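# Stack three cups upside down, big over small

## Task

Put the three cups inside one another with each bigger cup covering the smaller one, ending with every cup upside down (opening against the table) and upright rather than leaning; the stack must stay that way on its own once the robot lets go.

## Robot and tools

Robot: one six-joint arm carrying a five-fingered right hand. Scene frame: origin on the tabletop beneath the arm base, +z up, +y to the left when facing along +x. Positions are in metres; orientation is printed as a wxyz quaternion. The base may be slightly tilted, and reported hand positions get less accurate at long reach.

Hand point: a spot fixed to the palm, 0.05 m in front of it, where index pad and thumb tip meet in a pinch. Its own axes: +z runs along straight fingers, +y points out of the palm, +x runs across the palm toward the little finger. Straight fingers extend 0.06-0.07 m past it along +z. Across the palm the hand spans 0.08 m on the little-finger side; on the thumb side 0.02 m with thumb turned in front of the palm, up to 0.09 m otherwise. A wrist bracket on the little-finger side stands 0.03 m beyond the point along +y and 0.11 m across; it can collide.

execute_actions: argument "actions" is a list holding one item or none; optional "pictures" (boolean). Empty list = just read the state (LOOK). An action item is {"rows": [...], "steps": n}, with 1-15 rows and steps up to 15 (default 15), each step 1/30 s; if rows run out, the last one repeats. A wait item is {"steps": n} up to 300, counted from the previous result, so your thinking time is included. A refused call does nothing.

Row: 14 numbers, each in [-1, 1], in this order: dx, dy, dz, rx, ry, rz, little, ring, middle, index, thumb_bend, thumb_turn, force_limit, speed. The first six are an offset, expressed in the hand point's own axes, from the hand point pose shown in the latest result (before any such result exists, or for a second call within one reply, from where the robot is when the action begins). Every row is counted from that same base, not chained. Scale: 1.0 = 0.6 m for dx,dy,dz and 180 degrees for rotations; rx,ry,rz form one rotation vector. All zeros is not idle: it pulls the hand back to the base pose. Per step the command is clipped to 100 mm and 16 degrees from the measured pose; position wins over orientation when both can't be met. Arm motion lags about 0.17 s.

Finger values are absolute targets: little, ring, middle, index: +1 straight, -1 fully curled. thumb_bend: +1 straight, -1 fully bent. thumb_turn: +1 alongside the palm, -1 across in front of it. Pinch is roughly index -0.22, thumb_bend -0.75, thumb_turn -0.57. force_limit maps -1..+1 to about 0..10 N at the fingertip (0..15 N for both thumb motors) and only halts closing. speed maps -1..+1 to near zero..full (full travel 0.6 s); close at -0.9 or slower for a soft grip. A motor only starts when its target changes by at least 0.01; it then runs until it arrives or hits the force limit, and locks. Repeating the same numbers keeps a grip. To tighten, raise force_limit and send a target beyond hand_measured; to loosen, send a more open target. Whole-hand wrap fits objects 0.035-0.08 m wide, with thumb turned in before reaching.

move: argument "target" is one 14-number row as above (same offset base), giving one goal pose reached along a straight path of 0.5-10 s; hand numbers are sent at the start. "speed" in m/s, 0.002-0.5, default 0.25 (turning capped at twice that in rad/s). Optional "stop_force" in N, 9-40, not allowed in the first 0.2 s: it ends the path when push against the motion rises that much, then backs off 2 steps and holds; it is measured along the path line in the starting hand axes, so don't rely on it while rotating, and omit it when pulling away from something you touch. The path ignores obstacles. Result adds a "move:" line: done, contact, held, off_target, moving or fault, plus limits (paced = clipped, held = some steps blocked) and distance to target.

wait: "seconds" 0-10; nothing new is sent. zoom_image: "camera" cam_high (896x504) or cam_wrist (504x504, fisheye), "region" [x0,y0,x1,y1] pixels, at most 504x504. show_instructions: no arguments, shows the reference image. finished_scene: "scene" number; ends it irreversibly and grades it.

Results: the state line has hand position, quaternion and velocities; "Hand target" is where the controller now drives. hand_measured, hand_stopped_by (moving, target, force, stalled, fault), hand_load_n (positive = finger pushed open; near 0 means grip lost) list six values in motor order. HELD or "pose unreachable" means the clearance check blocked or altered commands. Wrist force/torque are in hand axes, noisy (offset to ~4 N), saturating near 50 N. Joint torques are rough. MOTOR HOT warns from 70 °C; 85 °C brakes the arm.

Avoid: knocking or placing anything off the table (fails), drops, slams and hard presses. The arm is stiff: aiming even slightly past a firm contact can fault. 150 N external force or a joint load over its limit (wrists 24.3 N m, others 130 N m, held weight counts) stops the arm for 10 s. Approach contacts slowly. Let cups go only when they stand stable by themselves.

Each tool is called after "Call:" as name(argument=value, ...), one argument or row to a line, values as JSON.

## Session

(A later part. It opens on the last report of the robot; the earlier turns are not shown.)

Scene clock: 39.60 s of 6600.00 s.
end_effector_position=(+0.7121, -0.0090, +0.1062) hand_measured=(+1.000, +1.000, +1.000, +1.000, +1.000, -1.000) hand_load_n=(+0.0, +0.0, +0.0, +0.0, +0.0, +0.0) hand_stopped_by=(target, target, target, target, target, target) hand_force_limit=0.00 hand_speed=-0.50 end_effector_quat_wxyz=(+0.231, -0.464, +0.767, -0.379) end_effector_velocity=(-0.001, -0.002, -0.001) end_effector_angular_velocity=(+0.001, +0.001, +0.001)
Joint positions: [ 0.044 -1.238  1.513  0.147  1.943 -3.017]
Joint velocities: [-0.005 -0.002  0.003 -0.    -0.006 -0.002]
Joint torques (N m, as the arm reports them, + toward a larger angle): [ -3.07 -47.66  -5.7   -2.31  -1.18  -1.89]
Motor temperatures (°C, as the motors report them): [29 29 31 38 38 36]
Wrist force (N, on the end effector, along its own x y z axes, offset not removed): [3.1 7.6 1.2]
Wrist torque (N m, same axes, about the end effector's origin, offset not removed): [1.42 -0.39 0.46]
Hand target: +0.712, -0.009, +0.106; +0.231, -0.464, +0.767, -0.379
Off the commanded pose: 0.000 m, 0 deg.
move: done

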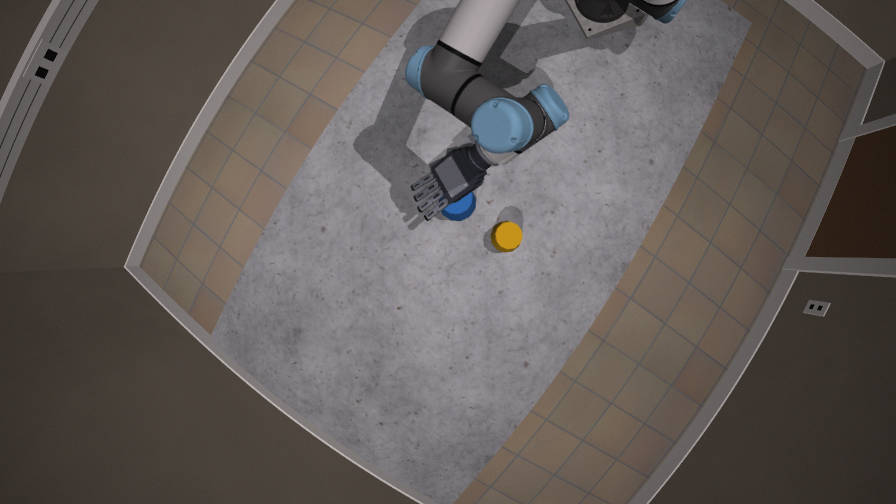

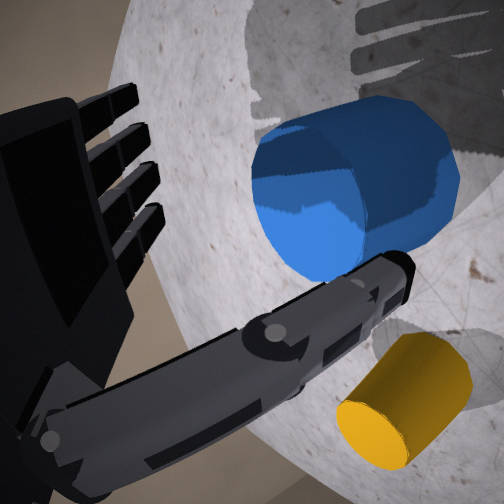

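Back off 6 mm while descending.

Call:
move(
  target=[-0.004,0.066,0.037,0,0,0,1,1,1,1,1,-1,0,-0.5],
  speed=0.03,
)

Call:
move(
  target=[0,0,0,0,0,0,1,-0.6,-0.6,-0.6,-0.6,-1,0,-0.8],
)

Call:
move(
  target=[0,-0.113,-0.085,0,0,0,1,-0.6,-0.6,-0.6,-0.6,-1,0,-0.8],
  speed=0.06,
)

Call:
move(
  target=[-0.217,0.053,-0.069,0,0,0,1,-0.6,-0.6,-0.6,-0.6,-1,0,-0.8],
  speed=0.12,
)

Call:
move(
  target=[0,0.108,0.082,0,0,0,1,-0.6,-0.6,-0.6,-0.6,-1,0,-0.8],
  speed=0.02,
  stop_force=10,
)

Call:
move(
  target=[0,0,0,0,0,0,1,1,1,1,1,-1,0,-0.5],
)

Call:
move(
  target=[0,-0.08,-0.07,0,0,0,1,1,1,1,1,-1,0,-0.5],
  speed=0.06,
)

Scene clock: 49.40 s of 6600.00 s.
end_effector_position=(+0.7076, -0.0039, +0.0614) hand_measured=(+1.000, +1.000, +1.000, +1.000, +1.000, -1.000) hand_load_n=(+0.0, +0.0, +0.0, +0.0, +0.0, +0.0) hand_stopped_by=(target, target, target, target, target, target) hand_force_limit=0.00 hand_speed=-0.50 end_effector_quat_wxyz=(+0.231, -0.464, +0.767, -0.379) end_effector_velocity=(-0.000, +0.000, -0.002) end_effector_angular_velocity=(+0.000, +0.000, +0.000)
Joint positions: [ 0.041 -1.193  1.572  0.043  1.941 -3.019]
Joint velocities: [-0.     0.002  0.002 -0.003 -0.    -0.   ]
Joint torques (N m, as the arm reports them, + toward a larger angle): [ -3.56 -31.44  -4.06  -2.45  -1.17  -1.72]
Motor temperatures (°C, as the motors report them): [29 29 31 38 38 36]
Wrist force (N, on the end effector, along its own x y z axes, offset not removed): [-0.8 4.6 -0.8]
Wrist torque (N m, same axes, about the end effector's origin, offset not removed): [0.87 0.10 0.13]
Hand target: +0.708, -0.004, +0.061; +0.231, -0.464, +0.767, -0.379
Off the commanded pose: 0.000 m, 0 deg.
After step 90, 4.97 s passed at rest.
move: done

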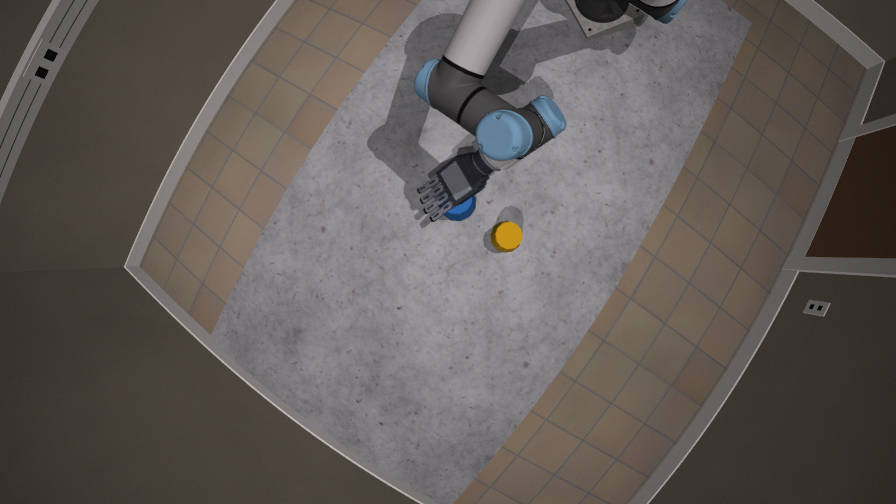

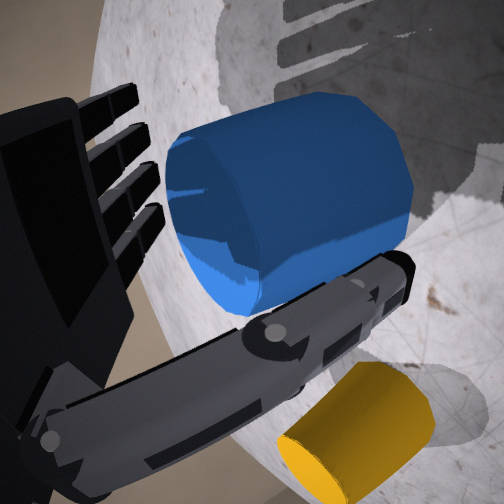

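Scene clock: 51.80 s of 6600.00 s.
end_effector_position=(+0.7077, -0.0039, +0.0615) hand_measured=(+1.000, +0.292, +0.404, +0.404, +0.648, -1.000) hand_load_n=(+0.0, +5.5, +4.5, +5.0, +12.5, +0.5) hand_stopped_by=(target, force, force, force, force, target) hand_force_limit=0.00 hand_speed=-0.80 end_effector_quat_wxyz=(+0.231, -0.464, +0.767, -0.379) end_effector_velocity=(+0.000, -0.000, +0.001) end_effector_angular_velocity=(-0.000, -0.001, -0.000)
Joint positions: [ 0.041 -1.193  1.572  0.043  1.941 -3.019]
Joint velocities: [-0.    -0.    -0.001  0.001  0.    -0.   ]
Joint torques (N m, as the arm reports them, + toward a larger angle): [ -1.98 -34.47 -13.21   2.86  -0.33  -1.25]
Motor temperatures (°C, as the motors report them): [29 29 31 38 38 36]
Wrist force (N, on the end effector, along its own x y z axes, offset not removed): [0.7 -3.6 -3.8]
Wrist torque (N m, same axes, about the end effector's origin, offset not removed): [1.30 0.01 0.01]
Hand target: +0.708, -0.004, +0.061; +0.231, -0.464, +0.767, -0.379
Off the commanded pose: 0.000 m, 0 deg.
move: done

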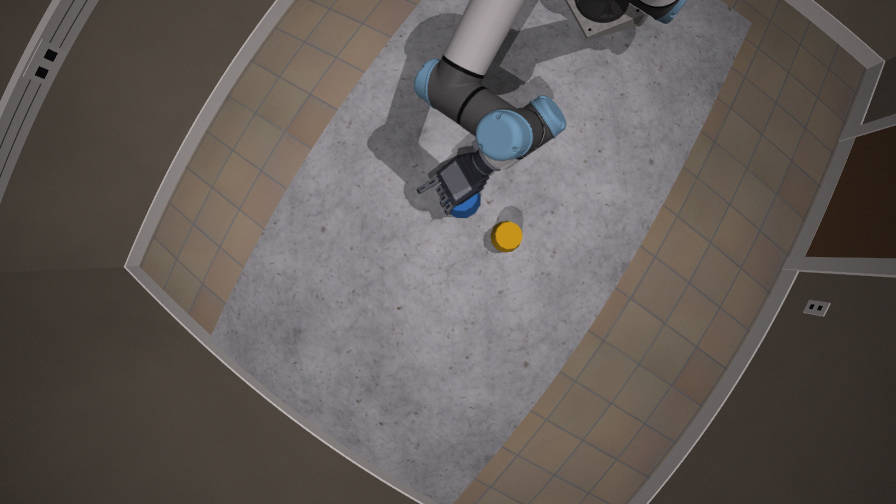

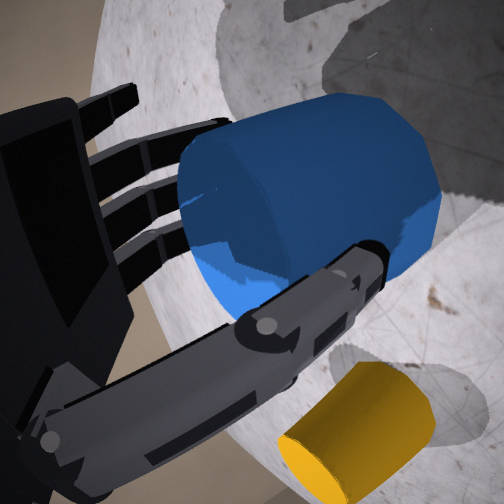

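Scene clock: 53.63 s of 6600.00 s.
end_effector_position=(+0.7082, -0.0043, +0.1461) hand_measured=(+1.000, +0.292, +0.404, +0.404, +0.648, -1.000) hand_load_n=(+0.0, +4.5, +3.5, +4.0, +13.0, +2.0) hand_stopped_by=(target, force, force, force, force, target) hand_force_limit=0.00 hand_speed=-0.80 end_effector_quat_wxyz=(+0.231, -0.464, +0.767, -0.379) end_effector_velocity=(+0.000, -0.000, +0.002) end_effector_angular_velocity=(-0.000, +0.001, -0.001)
Joint positions: [ 0.064 -1.281  1.475  0.232  1.962 -3.008]
Joint velocities: [ 0.    -0.001 -0.003  0.005  0.002  0.   ]
Joint torques (N m, as the arm reports them, + toward a larger angle): [ 19.99 -45.56 -31.42   3.03   1.39   1.31]
Motor temperatures (°C, as the motors report them): [29 29 31 38 38 36]
Wrist force (N, on the end effector, along its own x y z axes, offset not removed): [1.5 0.7 -2.0]
Wrist torque (N m, same axes, about the end effector's origin, offset not removed): [0.52 -0.20 0.38]
Hand target: +0.708, -0.004, +0.146; +0.231, -0.464, +0.767, -0.379
Off the commanded pose: 0.000 m, 0 deg.
move: done

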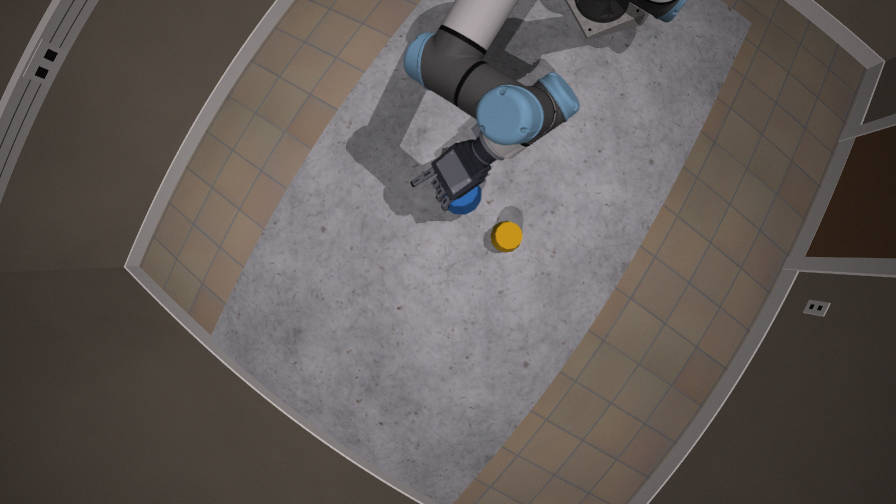

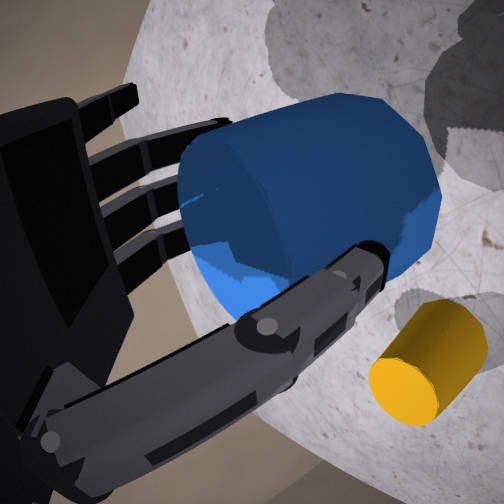

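Scene clock: 55.27 s of 6600.00 s.
end_effector_position=(+0.7222, +0.1351, +0.1461) hand_measured=(+1.000, +0.292, +0.404, +0.404, +0.648, -1.000) hand_load_n=(+0.0, +4.5, +3.5, +4.0, +13.0, +2.0) hand_stopped_by=(target, force, force, force, force, target) hand_force_limit=0.00 hand_speed=-0.80 end_effector_quat_wxyz=(+0.231, -0.464, +0.767, -0.379) end_effector_velocity=(+0.000, +0.002, -0.000) end_effector_angular_velocity=(+0.000, +0.001, -0.000)
Joint positions: [ 0.341 -1.111  1.291  0.314  2.21  -2.868]
Joint velocities: [ 0.004  0.004 -0.005  0.003  0.003  0.003]
Joint torques (N m, as the arm reports them, + toward a larger angle): [ 22.81 -35.35 -31.73   3.14   1.68   1.33]
Motor temperatures (°C, as the motors report them): [29 29 31 38 38 36]
Wrist force (N, on the end effector, along its own x y z axes, offset not removed): [4.2 -1.2 -0.5]
Wrist torque (N m, same axes, about the end effector's origin, offset not removed): [0.02 -0.59 0.27]
Hand target: +0.722, +0.135, +0.146; +0.231, -0.464, +0.767, -0.379
Off the commanded pose: 0.000 m, 0 deg.
move: done

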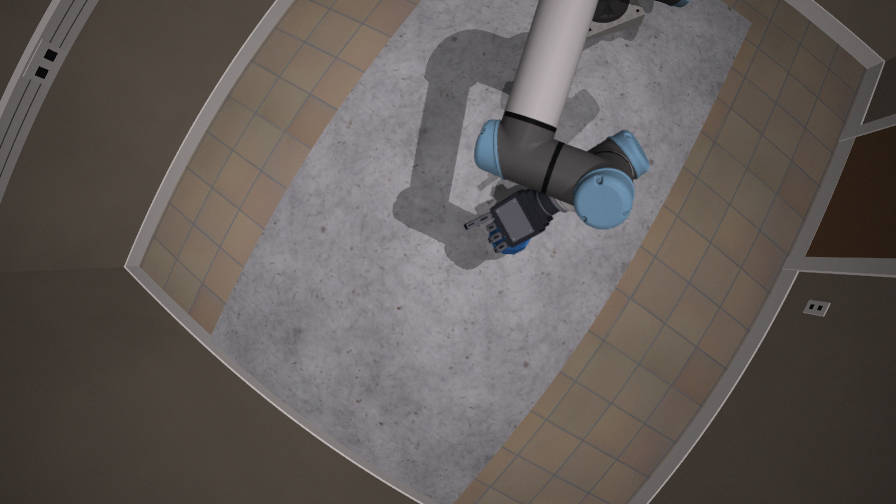

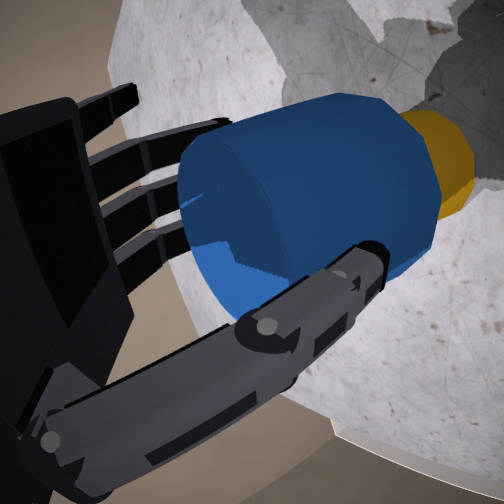

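Scene clock: 59.63 s of 6600.00 s.
end_effector_position=(+0.7220, +0.1352, +0.0649) hand_measured=(+1.000, +0.292, +0.404, +0.404, +0.648, -1.000) hand_load_n=(+0.0, +4.5, +3.5, +4.0, +13.0, +2.0) hand_stopped_by=(target, force, force, force, force, target) hand_force_limit=0.00 hand_speed=-0.80 end_effector_quat_wxyz=(+0.231, -0.464, +0.767, -0.379) end_effector_velocity=(-0.001, +0.000, -0.002) end_effector_angular_velocity=(+0.000, +0.001, +0.001)
Joint positions: [ 0.312 -1.039  1.387  0.137  2.185 -2.885]
Joint velocities: [-0.001  0.001  0.004 -0.004 -0.002 -0.   ]
Joint torques (N m, as the arm reports them, + toward a larger angle): [ -1.41 -36.25  -4.28  -2.03  -0.96  -1.64]
Motor temperatures (°C, as the motors report them): [29 29 31 38 38 36]
Wrist force (N, on the end effector, along its own x y z axes, offset not removed): [5.3 5.8 3.9]
Wrist torque (N m, same axes, about the end effector's origin, offset not removed): [0.97 -0.89 0.41]
Hand target: +0.722, +0.135, +0.065; +0.231, -0.464, +0.767, -0.379
Off the commanded pose: 0.000 m, 0 deg.
move: done

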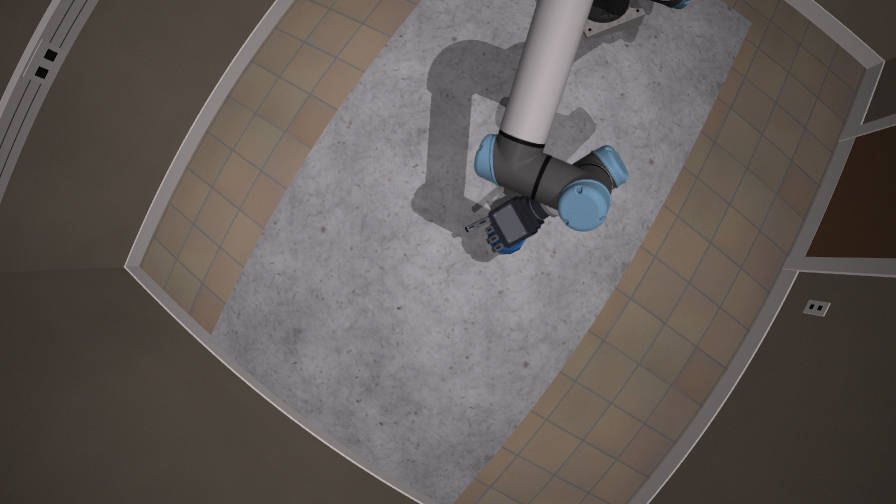

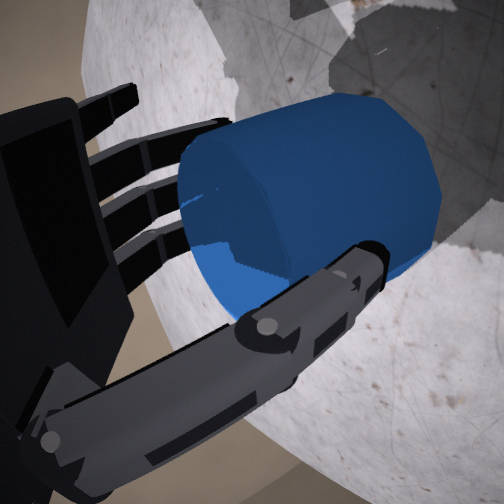

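Scene clock: 60.77 s of 6600.00 s.
end_effector_position=(+0.7220, +0.1352, +0.0649) hand_measured=(+1.000, +1.000, +1.000, +1.000, +1.000, -1.000) hand_load_n=(+0.0, +0.0, +0.0, +0.0, +0.0, +0.0) hand_stopped_by=(target, target, target, target, target, target) hand_force_limit=0.00 hand_speed=-0.50 end_effector_quat_wxyz=(+0.231, -0.464, +0.767, -0.379) end_effector_velocity=(-0.000, -0.000, -0.001) end_effector_angular_velocity=(-0.000, +0.001, +0.000)
Joint positions: [ 0.312 -1.039  1.387  0.137  2.185 -2.885]
Joint velocities: [-0.     0.     0.001  0.    -0.    -0.   ]
Joint torques (N m, as the arm reports them, + toward a larger angle): [  4.41 -46.25 -23.05   3.12   0.96  -0.66]
Motor temperatures (°C, as the motors report them): [29 29 31 38 38 36]
Wrist force (N, on the end effector, along its own x y z axes, offset not removed): [-1.2 9.6 -1.8]
Wrist torque (N m, same axes, about the end effector's origin, offset not removed): [1.69 0.38 0.43]
Hand target: +0.722, +0.135, +0.065; +0.231, -0.464, +0.767, -0.379
Off the commanded pose: 0.000 m, 0 deg.
move: done

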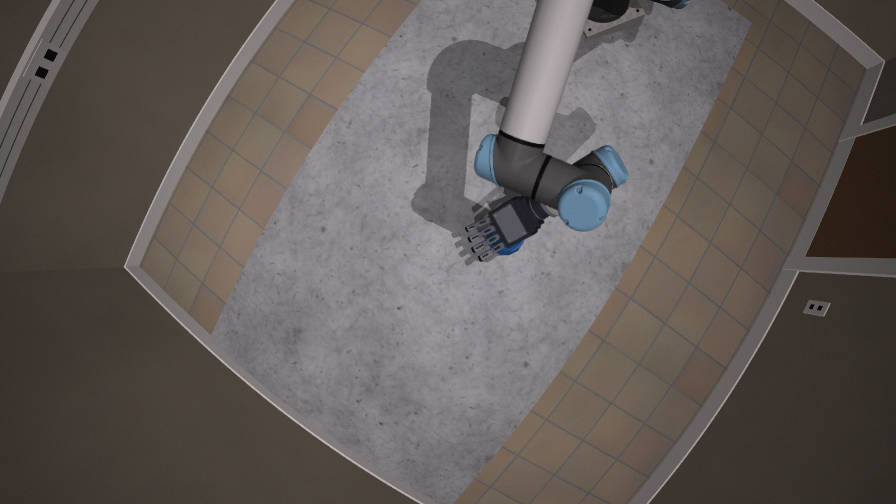

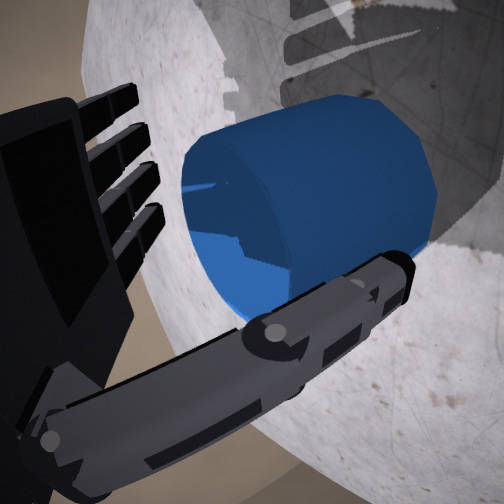

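Scene clock: 62.23 s of 6600.00 s.
end_effector_position=(+0.7182, +0.1371, +0.1283) hand_measured=(+1.000, +1.000, +1.000, +1.000, +1.000, -1.000) hand_load_n=(+0.0, +0.0, +0.0, +0.0, +0.0, +0.0) hand_stopped_by=(target, target, target, target, target, target) hand_force_limit=0.00 hand_speed=-0.50 end_effector_quat_wxyz=(+0.231, -0.464, +0.767, -0.379) end_effector_velocity=(+0.000, +0.000, +0.002) end_effector_angular_velocity=(+0.001, -0.001, +0.000)
Joint positions: [ 0.339 -1.103  1.327  0.27   2.209 -2.869]
Joint velocities: [ 0.001 -0.001 -0.003  0.005  0.     0.001]
Joint torques (N m, as the arm reports them, + toward a larger angle): [ 21.94 -50.34 -31.82   2.92   1.54   1.29]
Motor temperatures (°C, as the motors report them): [29 29 31 38 38 36]
Wrist force (N, on the end effector, along its own x y z axes, offset not removed): [1.8 5.4 0.3]
Wrist torque (N m, same axes, about the end effector's origin, offset not removed): [1.16 -0.27 0.29]
Hand target: +0.718, +0.137, +0.128; +0.231, -0.464, +0.767, -0.379
Off the commanded pose: 0.000 m, 0 deg.
move: done

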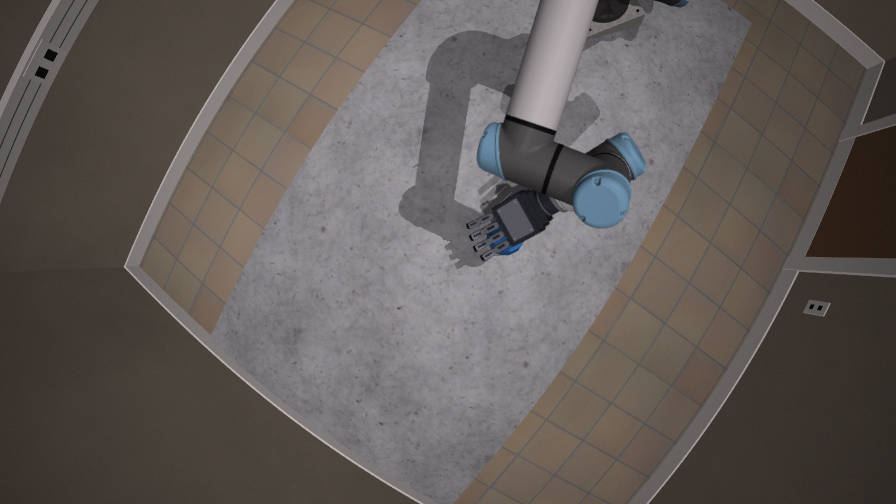

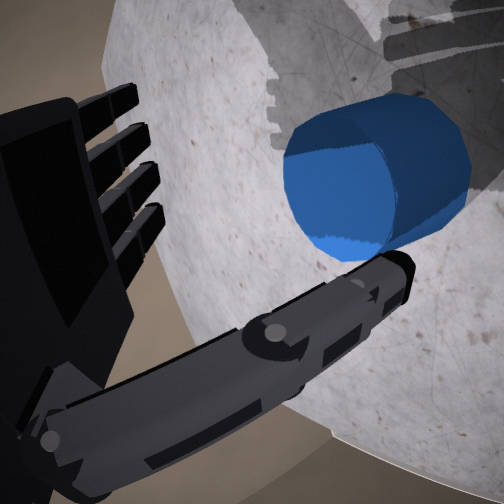

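Call:
finished_scene(
  scene=2,
)

The scene is finished: the task was done.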